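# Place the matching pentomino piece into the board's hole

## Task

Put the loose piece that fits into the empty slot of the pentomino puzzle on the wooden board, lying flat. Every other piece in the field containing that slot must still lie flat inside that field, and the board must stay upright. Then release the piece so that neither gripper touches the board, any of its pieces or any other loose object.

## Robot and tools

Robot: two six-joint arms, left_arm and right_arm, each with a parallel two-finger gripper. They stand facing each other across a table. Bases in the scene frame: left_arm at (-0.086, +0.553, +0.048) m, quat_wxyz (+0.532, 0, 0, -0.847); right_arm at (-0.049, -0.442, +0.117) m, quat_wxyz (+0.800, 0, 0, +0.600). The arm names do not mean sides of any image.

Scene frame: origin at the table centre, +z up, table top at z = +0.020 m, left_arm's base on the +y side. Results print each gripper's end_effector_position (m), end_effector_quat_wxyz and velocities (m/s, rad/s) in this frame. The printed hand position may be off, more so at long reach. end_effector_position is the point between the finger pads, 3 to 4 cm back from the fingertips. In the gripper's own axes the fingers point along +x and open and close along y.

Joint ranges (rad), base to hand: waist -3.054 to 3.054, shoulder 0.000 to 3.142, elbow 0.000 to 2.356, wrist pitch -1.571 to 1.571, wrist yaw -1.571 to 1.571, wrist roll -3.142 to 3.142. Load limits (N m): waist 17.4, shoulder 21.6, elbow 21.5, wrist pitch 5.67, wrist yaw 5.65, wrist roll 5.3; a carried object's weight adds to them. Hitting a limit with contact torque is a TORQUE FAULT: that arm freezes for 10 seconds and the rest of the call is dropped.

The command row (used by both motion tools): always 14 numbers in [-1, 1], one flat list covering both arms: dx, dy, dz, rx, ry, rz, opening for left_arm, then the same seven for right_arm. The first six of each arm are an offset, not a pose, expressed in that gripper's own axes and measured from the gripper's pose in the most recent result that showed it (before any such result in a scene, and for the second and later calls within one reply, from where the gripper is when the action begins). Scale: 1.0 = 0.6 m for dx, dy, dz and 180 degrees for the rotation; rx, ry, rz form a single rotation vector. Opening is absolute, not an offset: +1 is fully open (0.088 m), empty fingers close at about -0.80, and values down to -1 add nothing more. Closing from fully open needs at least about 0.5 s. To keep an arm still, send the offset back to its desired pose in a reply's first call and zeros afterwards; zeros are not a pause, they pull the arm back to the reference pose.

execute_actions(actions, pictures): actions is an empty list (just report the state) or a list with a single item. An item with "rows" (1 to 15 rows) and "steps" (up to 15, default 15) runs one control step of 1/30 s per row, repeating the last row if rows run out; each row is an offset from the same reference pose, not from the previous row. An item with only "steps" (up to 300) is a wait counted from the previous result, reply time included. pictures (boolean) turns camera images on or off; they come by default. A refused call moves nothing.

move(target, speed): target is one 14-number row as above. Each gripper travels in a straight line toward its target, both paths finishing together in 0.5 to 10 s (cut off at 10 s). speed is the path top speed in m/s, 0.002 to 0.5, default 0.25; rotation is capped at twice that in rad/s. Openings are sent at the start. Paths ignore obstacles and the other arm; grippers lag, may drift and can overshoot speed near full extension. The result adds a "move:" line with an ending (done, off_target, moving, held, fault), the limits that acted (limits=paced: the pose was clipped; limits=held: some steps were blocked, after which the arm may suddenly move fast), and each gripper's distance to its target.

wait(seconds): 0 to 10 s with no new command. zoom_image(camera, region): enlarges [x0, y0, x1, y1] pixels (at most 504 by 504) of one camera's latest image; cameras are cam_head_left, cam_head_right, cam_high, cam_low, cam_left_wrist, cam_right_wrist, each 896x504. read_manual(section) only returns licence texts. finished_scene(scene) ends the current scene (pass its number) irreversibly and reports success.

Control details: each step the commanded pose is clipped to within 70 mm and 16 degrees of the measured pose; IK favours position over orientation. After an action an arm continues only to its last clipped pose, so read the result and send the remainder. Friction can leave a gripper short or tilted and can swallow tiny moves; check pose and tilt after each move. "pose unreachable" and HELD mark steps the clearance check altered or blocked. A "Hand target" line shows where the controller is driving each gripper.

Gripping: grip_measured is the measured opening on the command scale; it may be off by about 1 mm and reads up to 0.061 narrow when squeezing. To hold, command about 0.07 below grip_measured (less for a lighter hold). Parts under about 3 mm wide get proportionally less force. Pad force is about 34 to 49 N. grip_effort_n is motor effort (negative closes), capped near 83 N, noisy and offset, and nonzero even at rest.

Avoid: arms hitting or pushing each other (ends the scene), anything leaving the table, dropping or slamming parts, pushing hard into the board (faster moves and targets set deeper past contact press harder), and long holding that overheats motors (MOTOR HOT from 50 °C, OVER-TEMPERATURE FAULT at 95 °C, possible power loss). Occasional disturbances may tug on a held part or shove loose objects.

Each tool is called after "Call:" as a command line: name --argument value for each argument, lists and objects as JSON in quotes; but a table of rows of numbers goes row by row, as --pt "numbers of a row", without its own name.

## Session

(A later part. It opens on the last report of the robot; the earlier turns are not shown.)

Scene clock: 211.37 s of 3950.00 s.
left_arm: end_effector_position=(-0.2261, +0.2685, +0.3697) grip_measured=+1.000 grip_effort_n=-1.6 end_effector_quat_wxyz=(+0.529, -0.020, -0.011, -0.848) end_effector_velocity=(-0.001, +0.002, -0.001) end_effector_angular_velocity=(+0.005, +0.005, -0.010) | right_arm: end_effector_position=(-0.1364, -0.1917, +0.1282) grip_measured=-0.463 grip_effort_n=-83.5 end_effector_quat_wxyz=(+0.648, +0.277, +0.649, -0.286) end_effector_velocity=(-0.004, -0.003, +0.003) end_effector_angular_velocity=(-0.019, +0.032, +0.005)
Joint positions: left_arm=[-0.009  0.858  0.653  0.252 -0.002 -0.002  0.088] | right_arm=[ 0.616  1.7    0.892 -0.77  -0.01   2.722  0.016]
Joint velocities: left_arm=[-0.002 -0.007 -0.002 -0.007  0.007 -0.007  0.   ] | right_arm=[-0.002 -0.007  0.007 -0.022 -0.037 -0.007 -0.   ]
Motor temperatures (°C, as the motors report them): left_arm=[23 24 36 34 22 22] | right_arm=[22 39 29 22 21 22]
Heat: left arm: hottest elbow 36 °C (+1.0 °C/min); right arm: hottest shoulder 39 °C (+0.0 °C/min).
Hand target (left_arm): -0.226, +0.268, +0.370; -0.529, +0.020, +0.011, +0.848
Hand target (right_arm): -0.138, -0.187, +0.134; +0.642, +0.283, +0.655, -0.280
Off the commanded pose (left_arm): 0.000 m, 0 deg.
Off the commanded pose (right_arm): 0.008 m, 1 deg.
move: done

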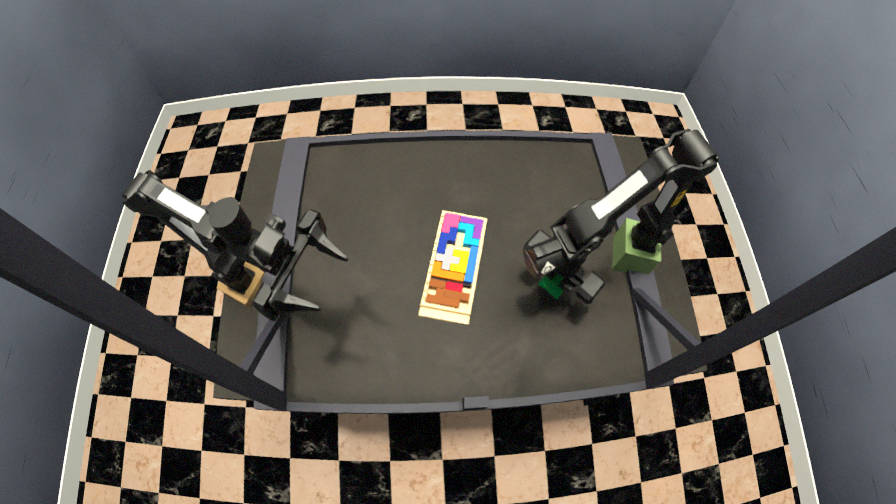

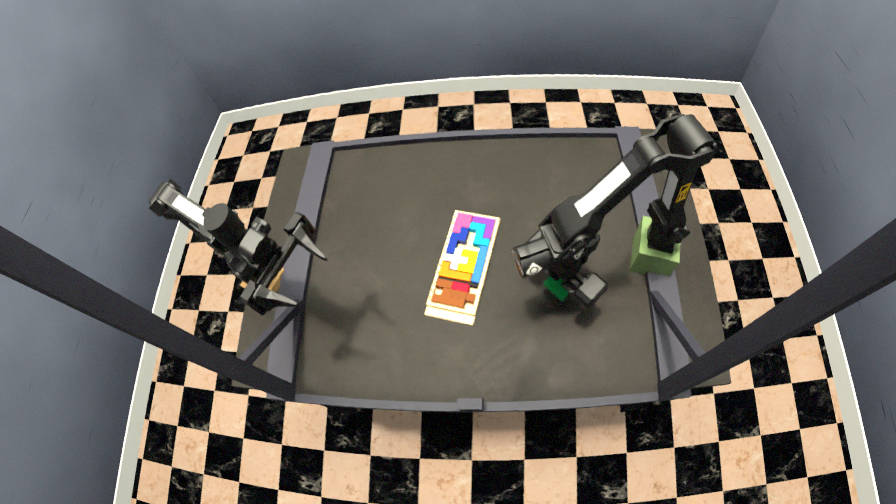

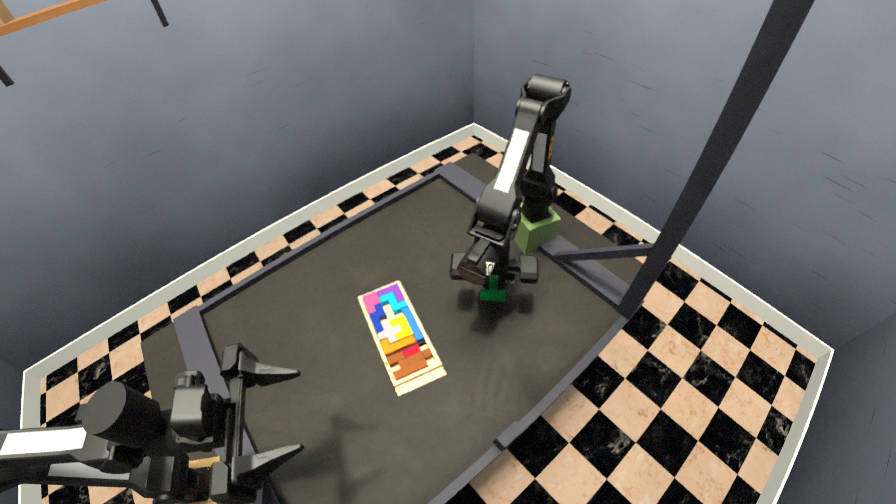

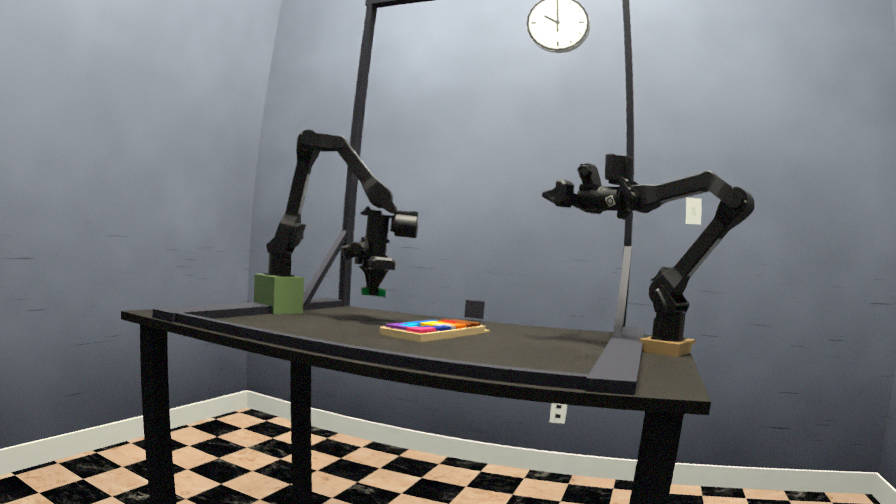

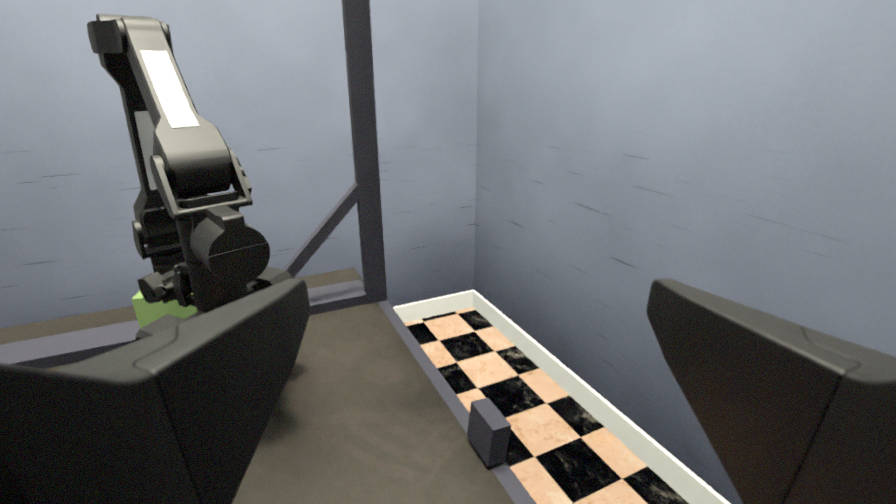

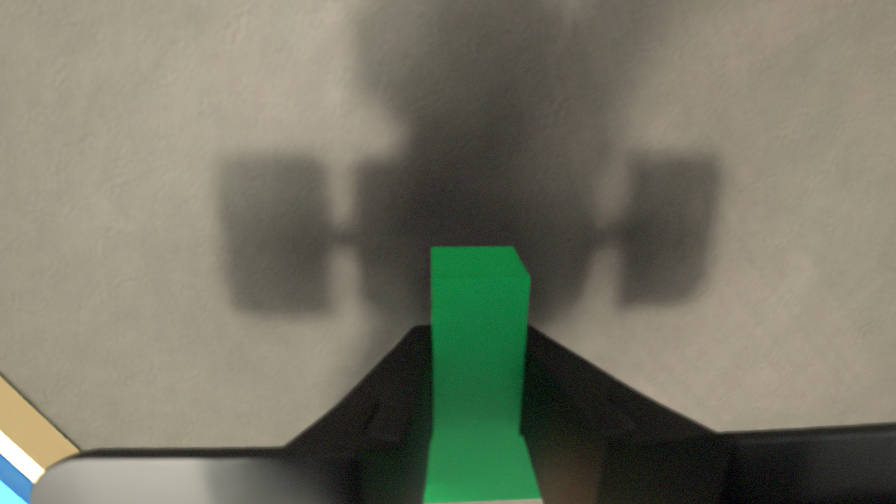

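Call:
move --target '[0,0,0,0,0,0,1,0,0.412,-0.08,-0.205,0,0,-0.7]' --speed 0.08

Scene clock: 229.03 s of 3950.00 s.
left_arm: end_effector_position=(-0.2261, +0.2685, +0.3697) grip_measured=+1.000 grip_effort_n=-0.7 end_effector_quat_wxyz=(+0.529, -0.020, -0.011, -0.848) end_effector_velocity=(-0.002, +0.001, -0.004) end_effector_angular_velocity=(+0.020, +0.014, -0.011) | right_arm: end_effector_position=(+0.0092, +0.0112, +0.1291) grip_measured=-0.463 grip_effort_n=-83.5 end_effector_quat_wxyz=(+0.703, +0.062, +0.705, -0.063) end_effector_velocity=(-0.002, +0.000, +0.000) end_effector_angular_velocity=(-0.009, +0.023, +0.019)
Joint positions: left_arm=[-0.009  0.858  0.653  0.252 -0.002 -0.002  0.088] | right_arm=[ 0.156  2.38   1.918 -1.112 -0.002  1.62   0.016]
Joint velocities: left_arm=[-0.002 -0.002 -0.007 -0.007  0.007 -0.022  0.   ] | right_arm=[-0.002  0.012  0.022 -0.022 -0.022 -0.022 -0.   ]
Motor temperatures (°C, as the motors report them): left_arm=[23 24 36 34 22 22] | right_arm=[22 39 30 22 21 22]
Heat: left arm: hottest elbow 36 °C (+1.0 °C/min); right arm: hottest shoulder 39 °C (-1.0 °C/min).
Hand target (left_arm): -0.226, +0.268, +0.370; -0.529, +0.020, +0.011, +0.848
Hand target (right_arm): +0.011, +0.013, +0.125; +0.704, +0.059, +0.704, -0.065
Off the commanded pose (left_arm): 0.000 m, 0 deg.
Off the commanded pose (right_arm): 0.005 m, 1 deg.
After step 90, 10.23 s passed at rest.
move: done

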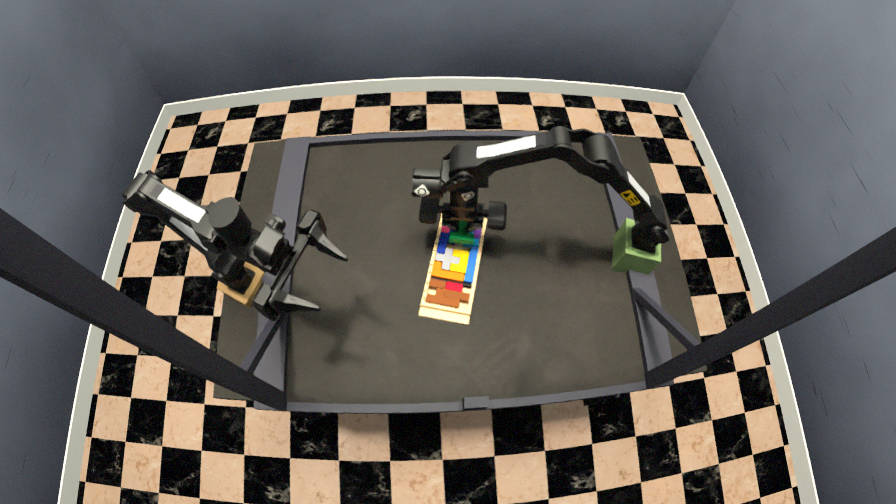

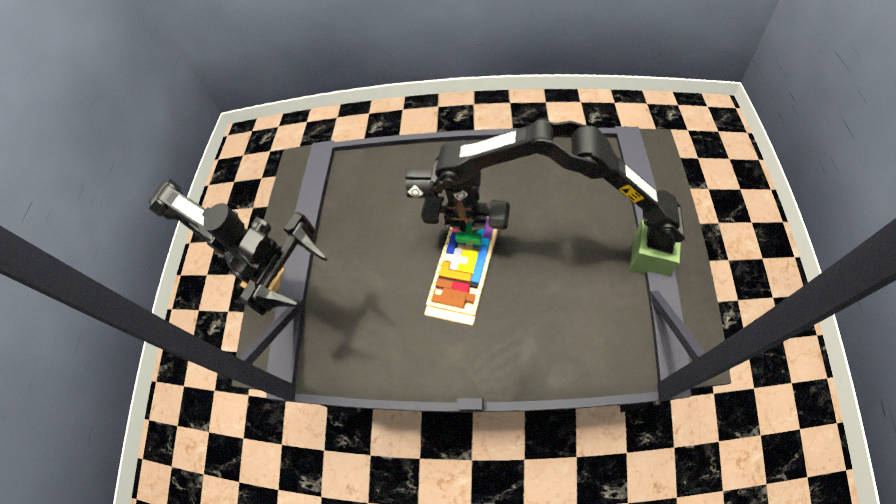

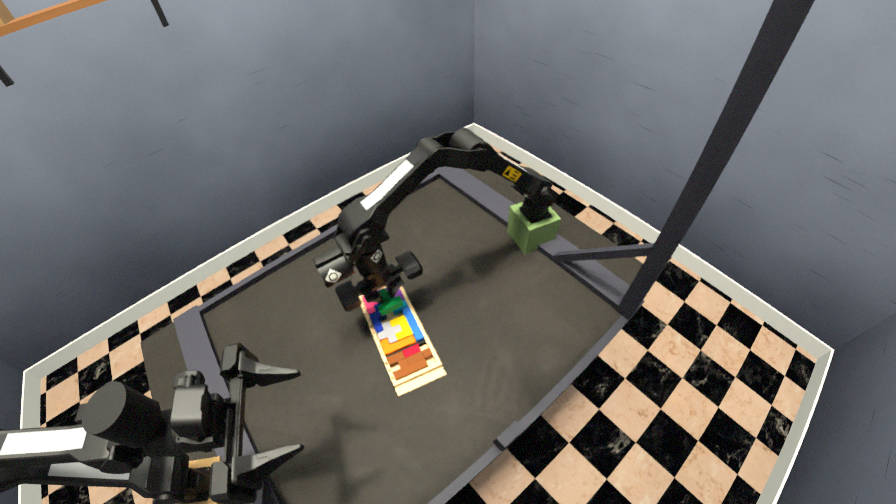

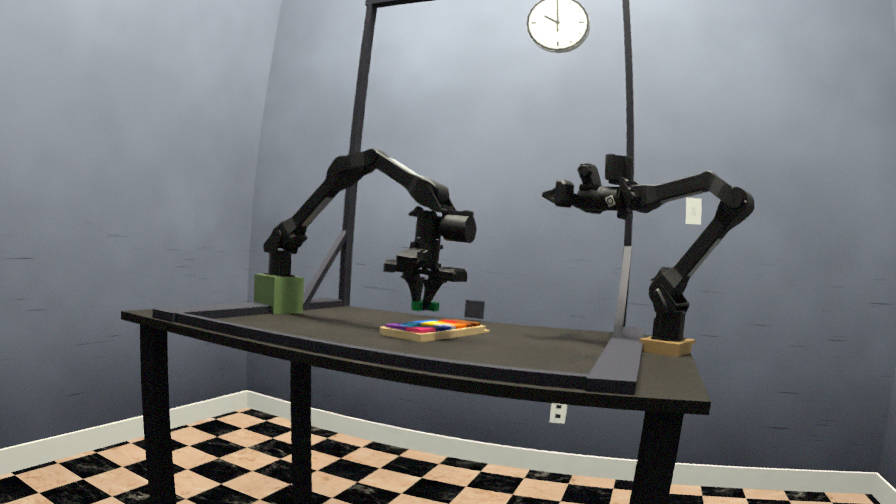

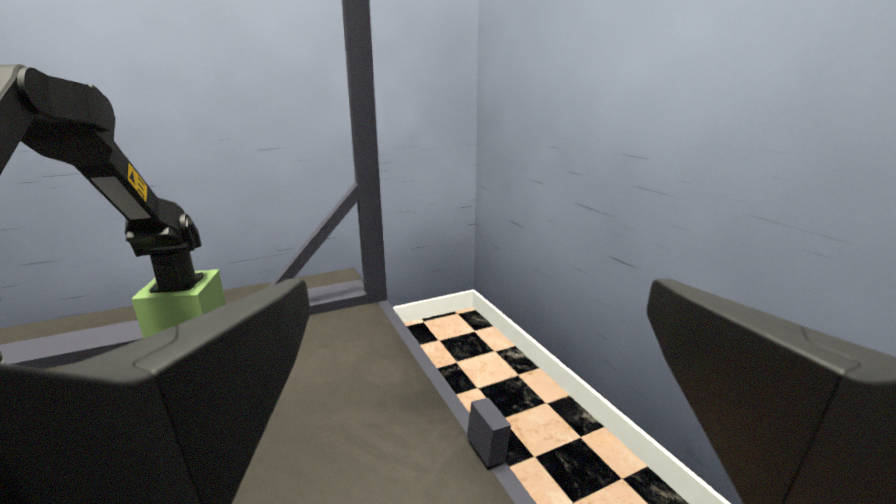

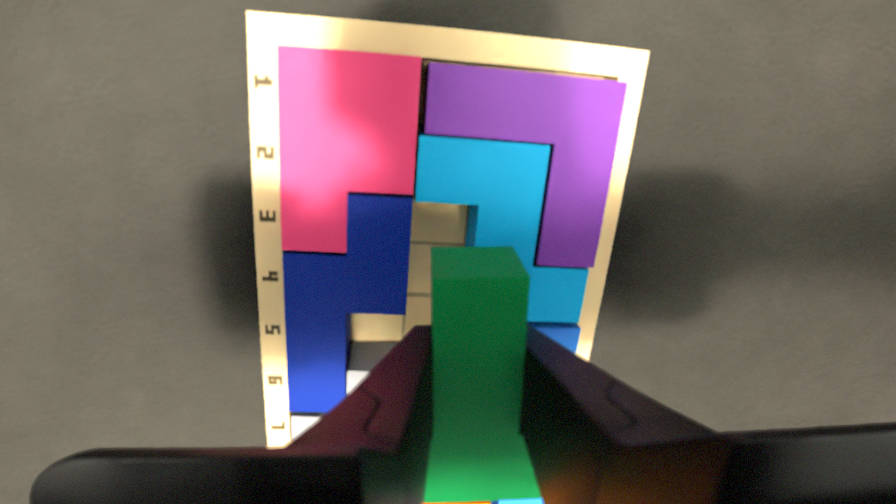

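Call:
move --target '[0,0,0,0,0,0,1,0.045,0.016,0,0.03,0,0,-0.7]' --speed 0.04

Scene clock: 238.93 s of 3950.00 s.
left_arm: end_effector_position=(-0.2261, +0.2685, +0.3697) grip_measured=+1.000 grip_effort_n=-0.7 end_effector_quat_wxyz=(+0.529, -0.020, -0.011, -0.848) end_effector_velocity=(-0.002, +0.000, -0.003) end_effector_angular_velocity=(+0.014, +0.001, -0.010) | right_arm: end_effector_position=(+0.0101, +0.0181, +0.1063) grip_measured=-0.463 grip_effort_n=-83.5 end_effector_quat_wxyz=(+0.700, +0.093, +0.702, -0.094) end_effector_velocity=(+0.003, +0.004, +0.003) end_effector_angular_velocity=(+0.016, -0.009, +0.005)
Joint positions: left_arm=[-0.009  0.858  0.653  0.252 -0.002 -0.002  0.088] | right_arm=[ 0.156  2.434  1.923 -1.061 -0.002  1.709  0.016]
Joint velocities: left_arm=[-0.002  0.002 -0.002 -0.007  0.007 -0.007  0.   ] | right_arm=[-0.002 -0.002  0.007  0.007  0.007 -0.007  0.   ]
Motor temperatures (°C, as the motors report them): left_arm=[23 24 36 34 22 22] | right_arm=[22 40 31 22 21 22]
Heat: left arm: hottest elbow 36 °C (+1.0 °C/min); right arm: hottest shoulder 40 °C (-1.0 °C/min).
Hand target (left_arm): -0.226, +0.268, +0.370; -0.529, +0.020, +0.011, +0.848
Hand target (right_arm): +0.011, +0.020, +0.102; +0.700, +0.095, +0.702, -0.096
Off the commanded pose (left_arm): 0.000 m, 0 deg.
Off the commanded pose (right_arm): 0.005 m, 0 deg.
After step 90, 5.40 s passed at rest.
move: done

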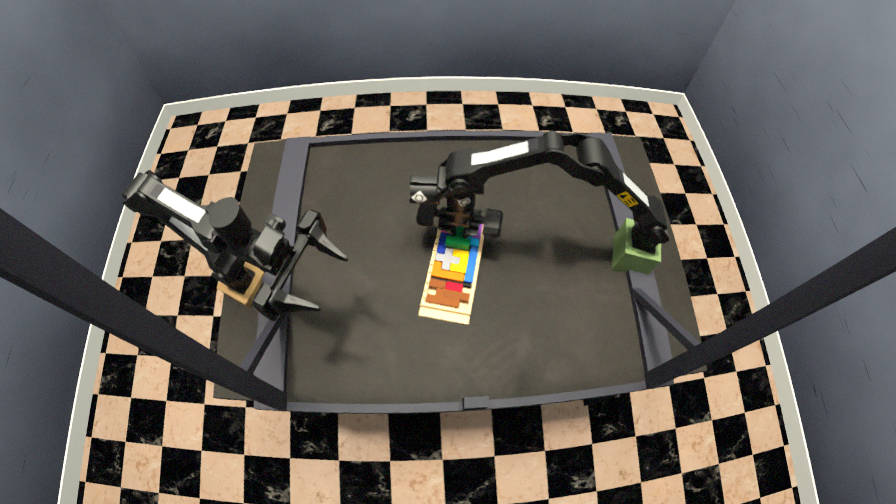

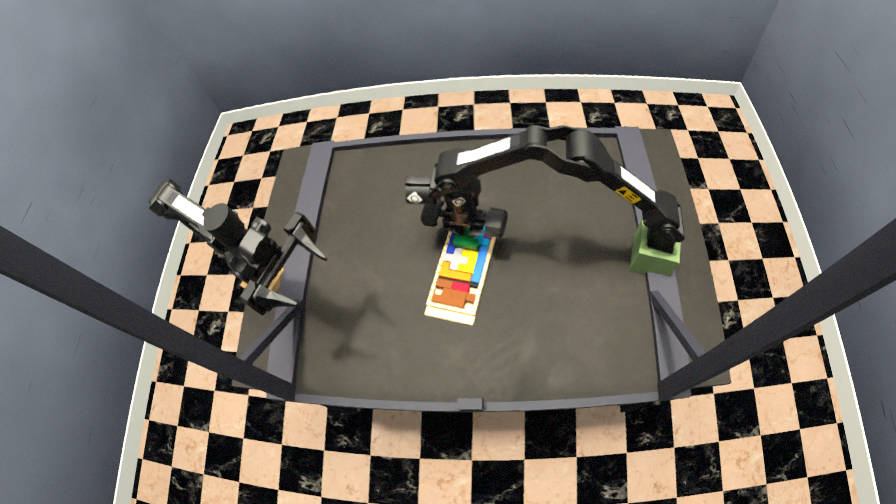

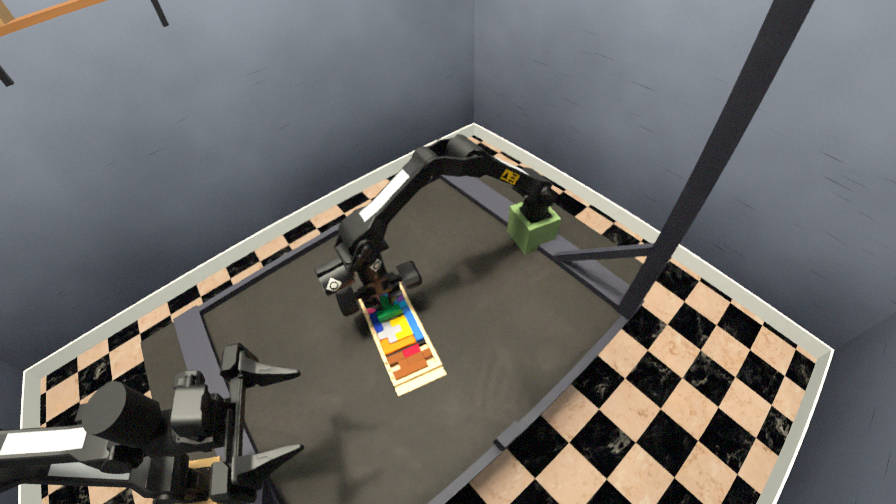

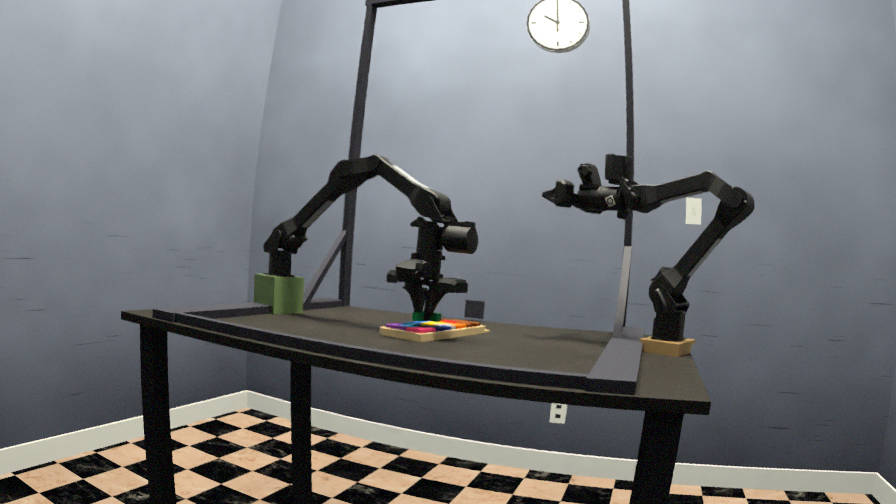

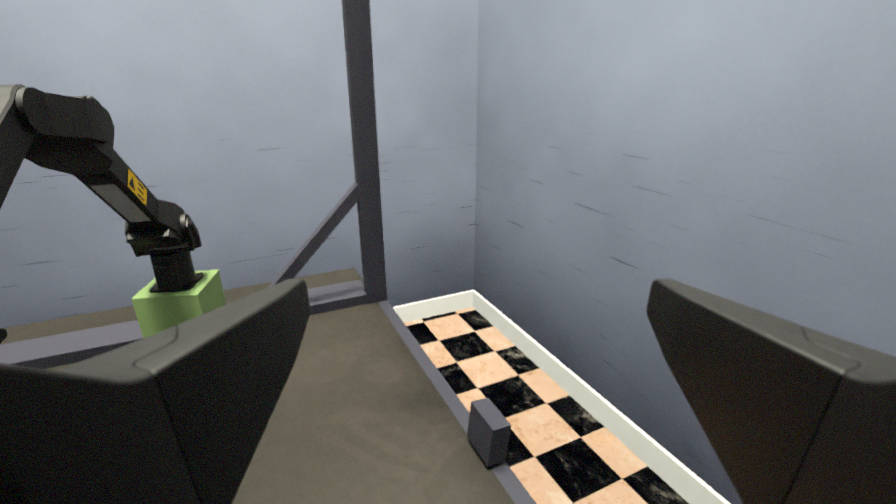

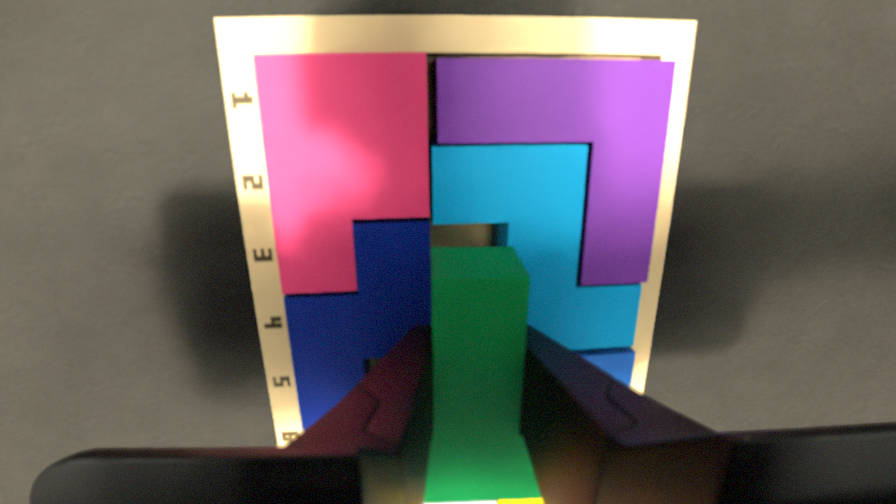

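Call:
move --target '[0,0,0,0,0,0,1,0,0.005,-0.022,0,0,0,-0.7]' --speed 0.04

Scene clock: 258.73 s of 3950.00 s.
left_arm: end_effector_position=(-0.2261, +0.2685, +0.3697) grip_measured=+1.000 grip_effort_n=-0.7 end_effector_quat_wxyz=(+0.529, -0.020, -0.011, -0.848) end_effector_velocity=(+0.001, +0.001, -0.001) end_effector_angular_velocity=(+0.006, +0.006, +0.005) | right_arm: end_effector_position=(-0.0006, +0.0228, +0.1108) grip_measured=-0.463 grip_effort_n=-83.5 end_effector_quat_wxyz=(+0.700, +0.096, +0.702, -0.091) end_effector_velocity=(-0.000, -0.005, -0.003) end_effector_angular_velocity=(-0.026, +0.010, -0.010)
Joint positions: left_arm=[-0.009  0.858  0.653  0.252 -0.002 -0.002  0.088] | right_arm=[ 0.18   2.437  1.948 -1.075 -0.002  1.732  0.016]
Joint velocities: left_arm=[-0.002 -0.007 -0.002 -0.007 -0.007 -0.007  0.   ] | right_arm=[-0.002  0.007  0.002 -0.022 -0.007  0.007  0.   ]
Motor temperatures (°C, as the motors report them): left_arm=[23 24 36 35 22 22] | right_arm=[22 41 32 22 21 22]
Heat: left arm: hottest elbow 36 °C (+0.0 °C/min); right arm: hottest shoulder 41 °C (+0.0 °C/min).
Hand target (left_arm): -0.226, +0.268, +0.370; -0.529, +0.020, +0.011, +0.848
Hand target (right_arm): -0.002, +0.024, +0.106; +0.700, +0.094, +0.702, -0.094
Off the commanded pose (left_arm): 0.000 m, 0 deg.
Off the commanded pose (right_arm): 0.005 m, 0 deg.
After step 90, 16.03 s passed at rest.
move: done

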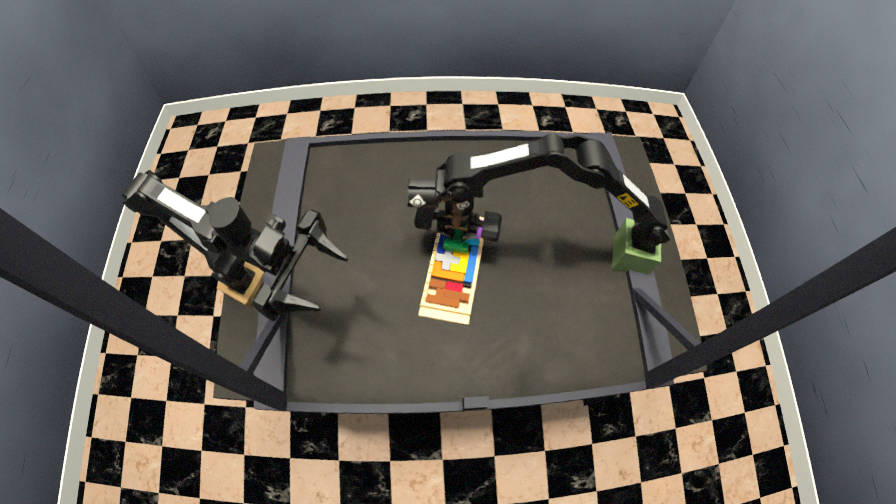

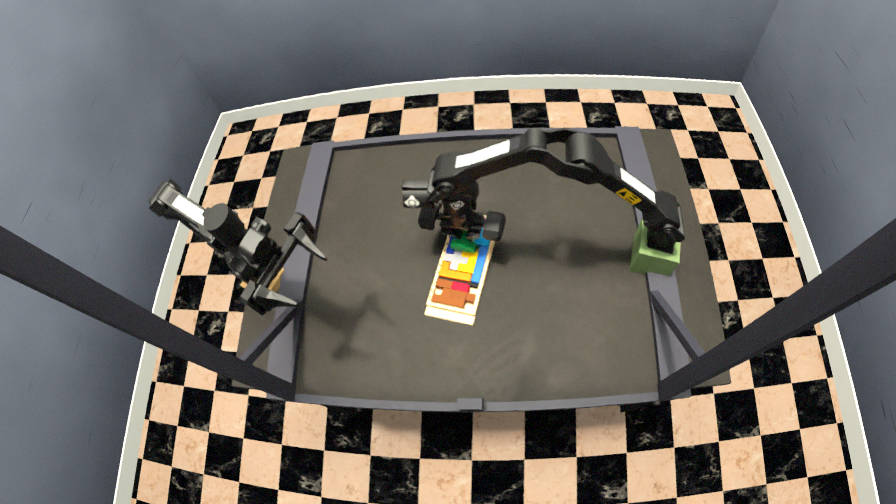

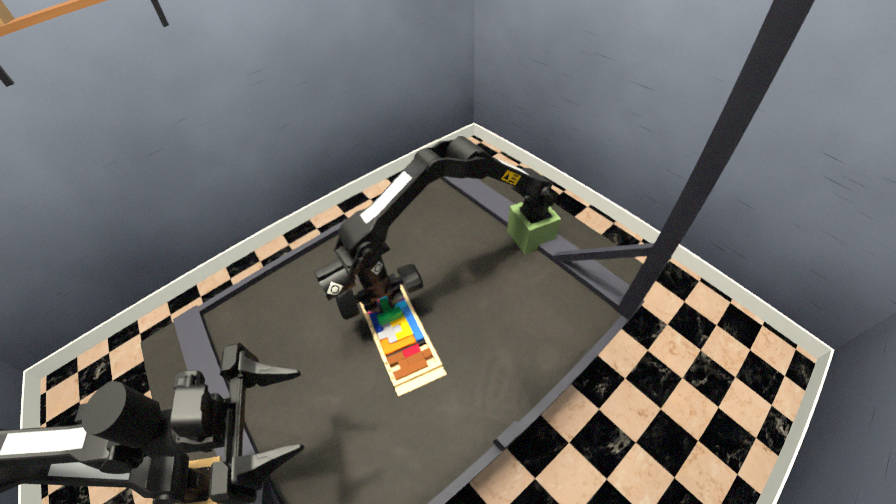

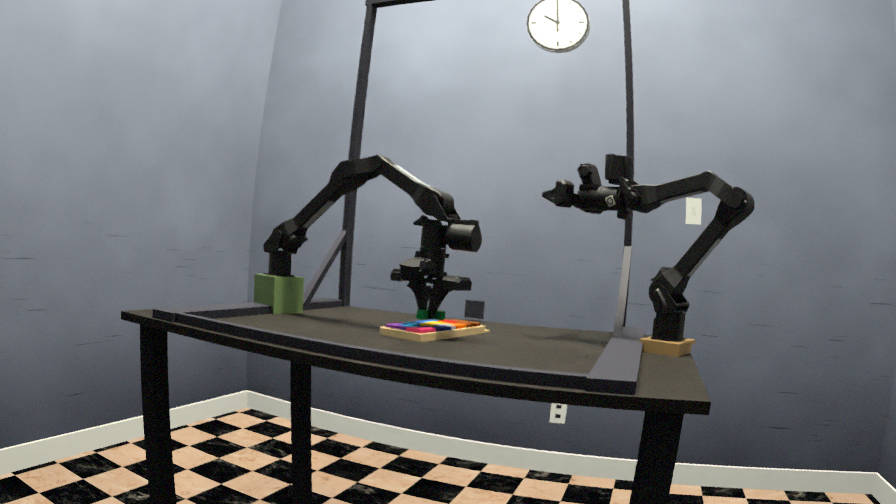

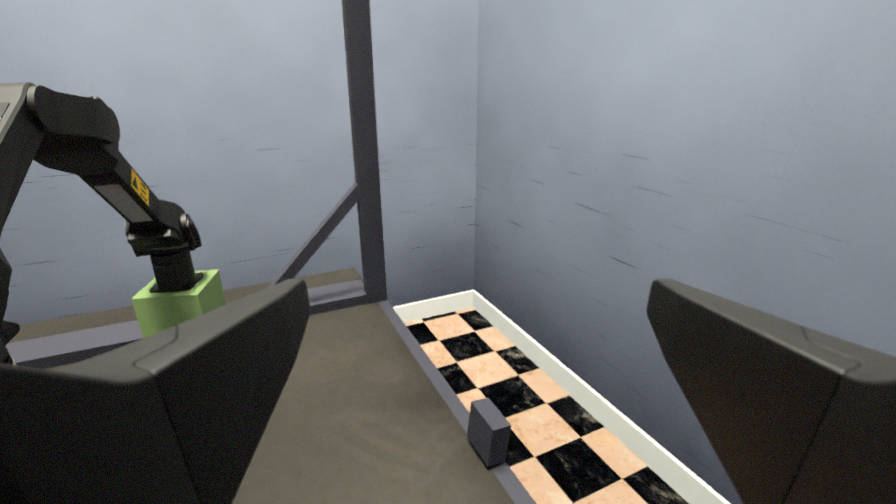

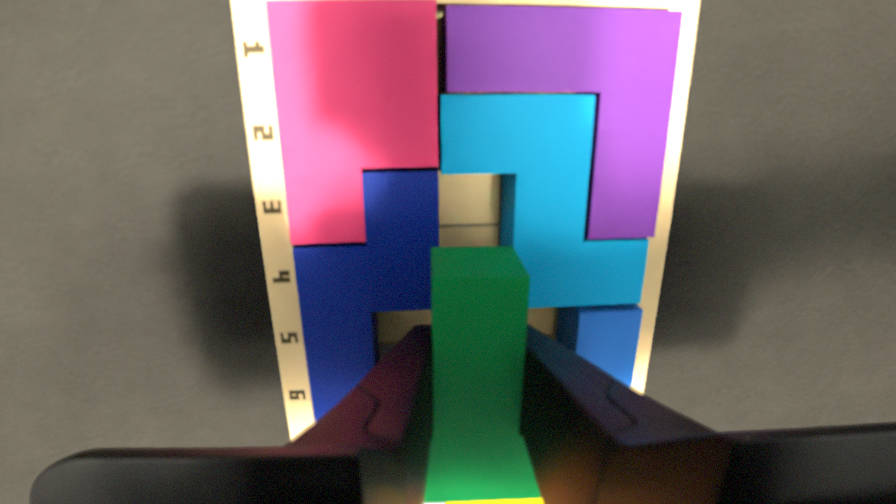

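Descend slowly.

Call:
move --target '[0,0,0,0,0,0,1,0.045,0,0,0,0,0,-0.7]' --speed 0.03

Scene clock: 280.23 s of 3950.00 s.
left_arm: end_effector_position=(-0.2261, +0.2685, +0.3697) grip_measured=+1.000 grip_effort_n=-1.2 end_effector_quat_wxyz=(+0.529, -0.020, -0.011, -0.848) end_effector_velocity=(+0.004, -0.001, +0.000) end_effector_angular_velocity=(+0.006, +0.006, +0.024) | right_arm: end_effector_position=(-0.0001, +0.0282, +0.0959) grip_measured=-0.463 grip_effort_n=-83.5 end_effector_quat_wxyz=(+0.700, +0.106, +0.702, -0.081) end_effector_velocity=(+0.002, -0.001, -0.003) end_effector_angular_velocity=(-0.003, -0.007, +0.005)
Joint positions: left_arm=[-0.009  0.858  0.653  0.252 -0.002 -0.002  0.088] | right_arm=[ 0.18   2.452  1.913 -0.996 -0.002  1.732  0.016]
Joint velocities: left_arm=[ 0.002 -0.002  0.002 -0.007 -0.022 -0.007  0.   ] | right_arm=[-0.002  0.002 -0.007  0.007  0.007 -0.007 -0.   ]
Motor temperatures (°C, as the motors report them): left_arm=[23 24 36 35 22 22] | right_arm=[22 42 33 22 21 22]
Heat: left arm: hottest elbow 36 °C (+0.0 °C/min); right arm: hottest shoulder 42 °C (+3.0 °C/min).
Hand target (left_arm): -0.226, +0.268, +0.370; -0.529, +0.020, +0.011, +0.848
Hand target (right_arm): -0.001, +0.023, +0.084; +0.700, +0.095, +0.702, -0.091
Off the commanded pose (left_arm): 0.000 m, 0 deg.
Off the commanded pose (right_arm): 0.013 m, 2 deg.
After step 90, 17.33 s passed at rest.
move: off_target (right_arm)

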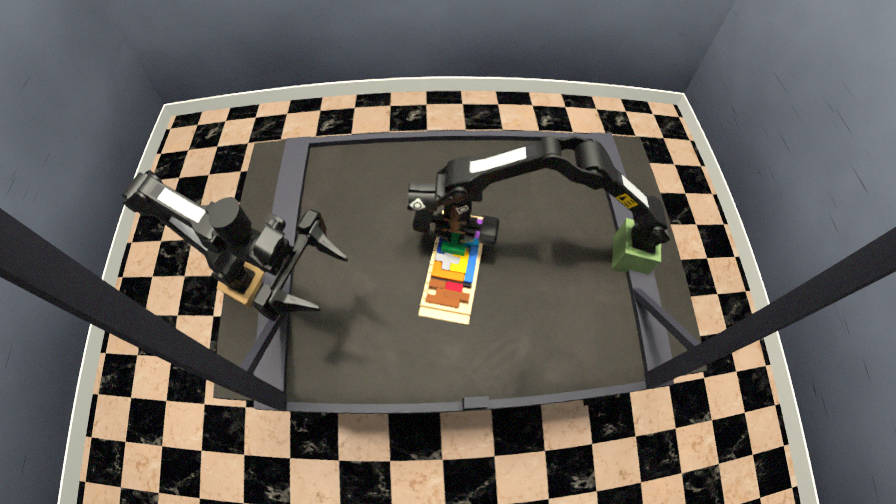

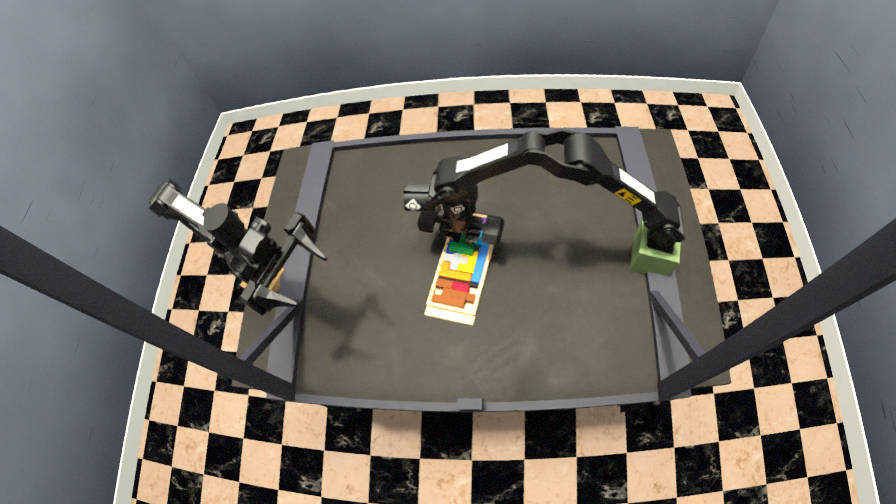

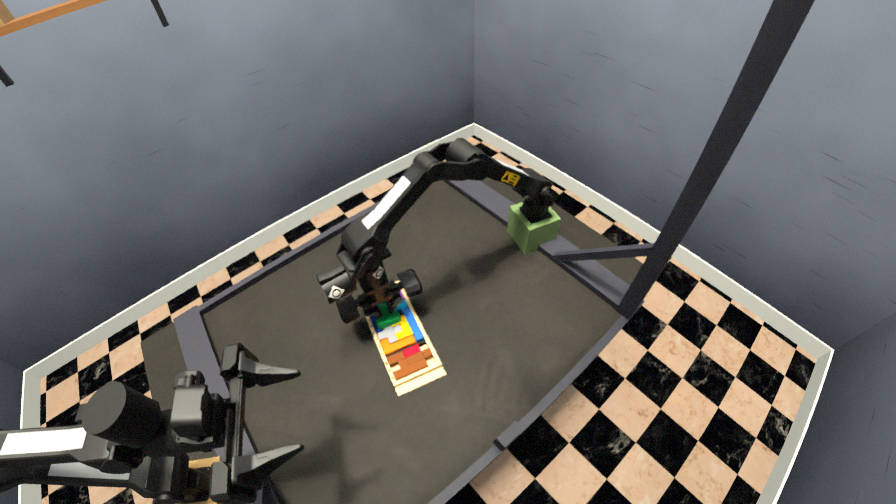

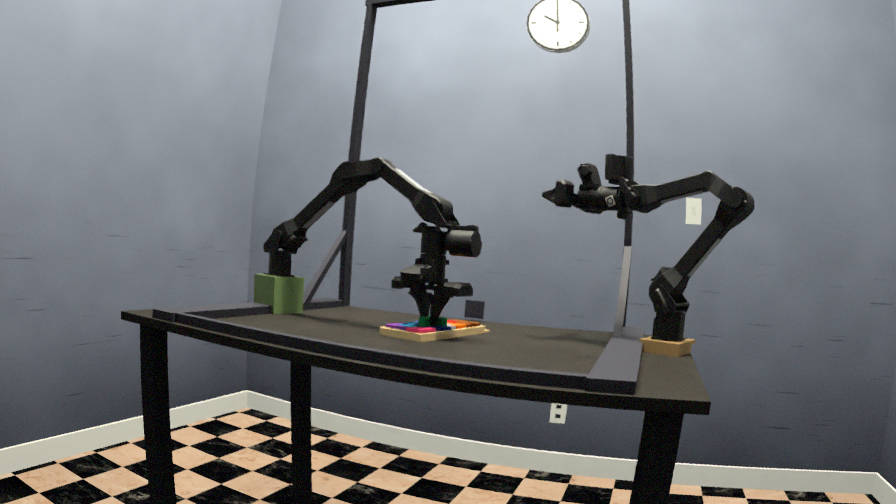

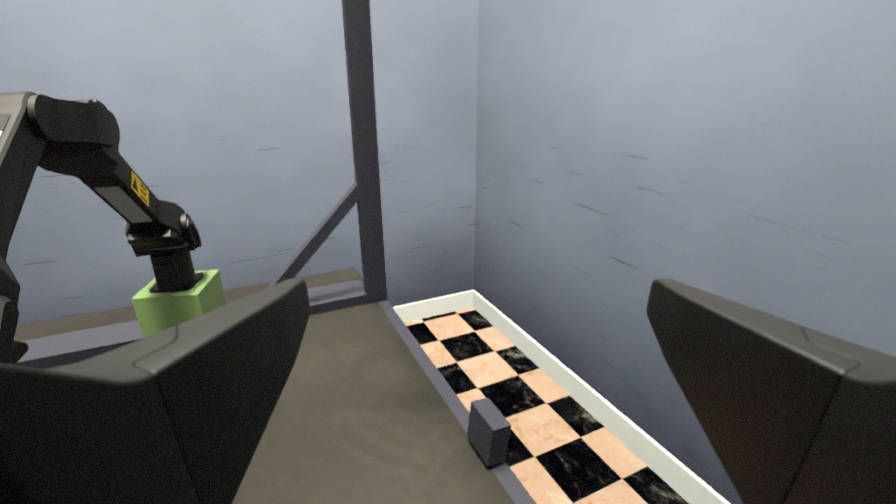

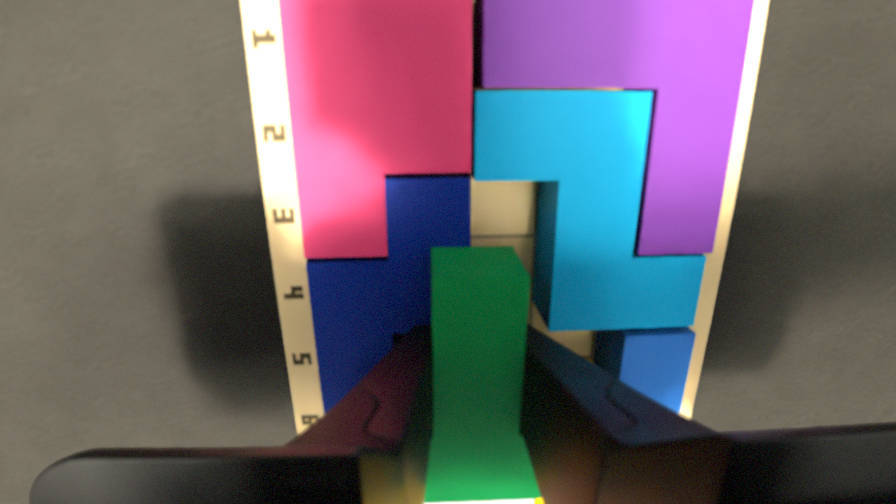

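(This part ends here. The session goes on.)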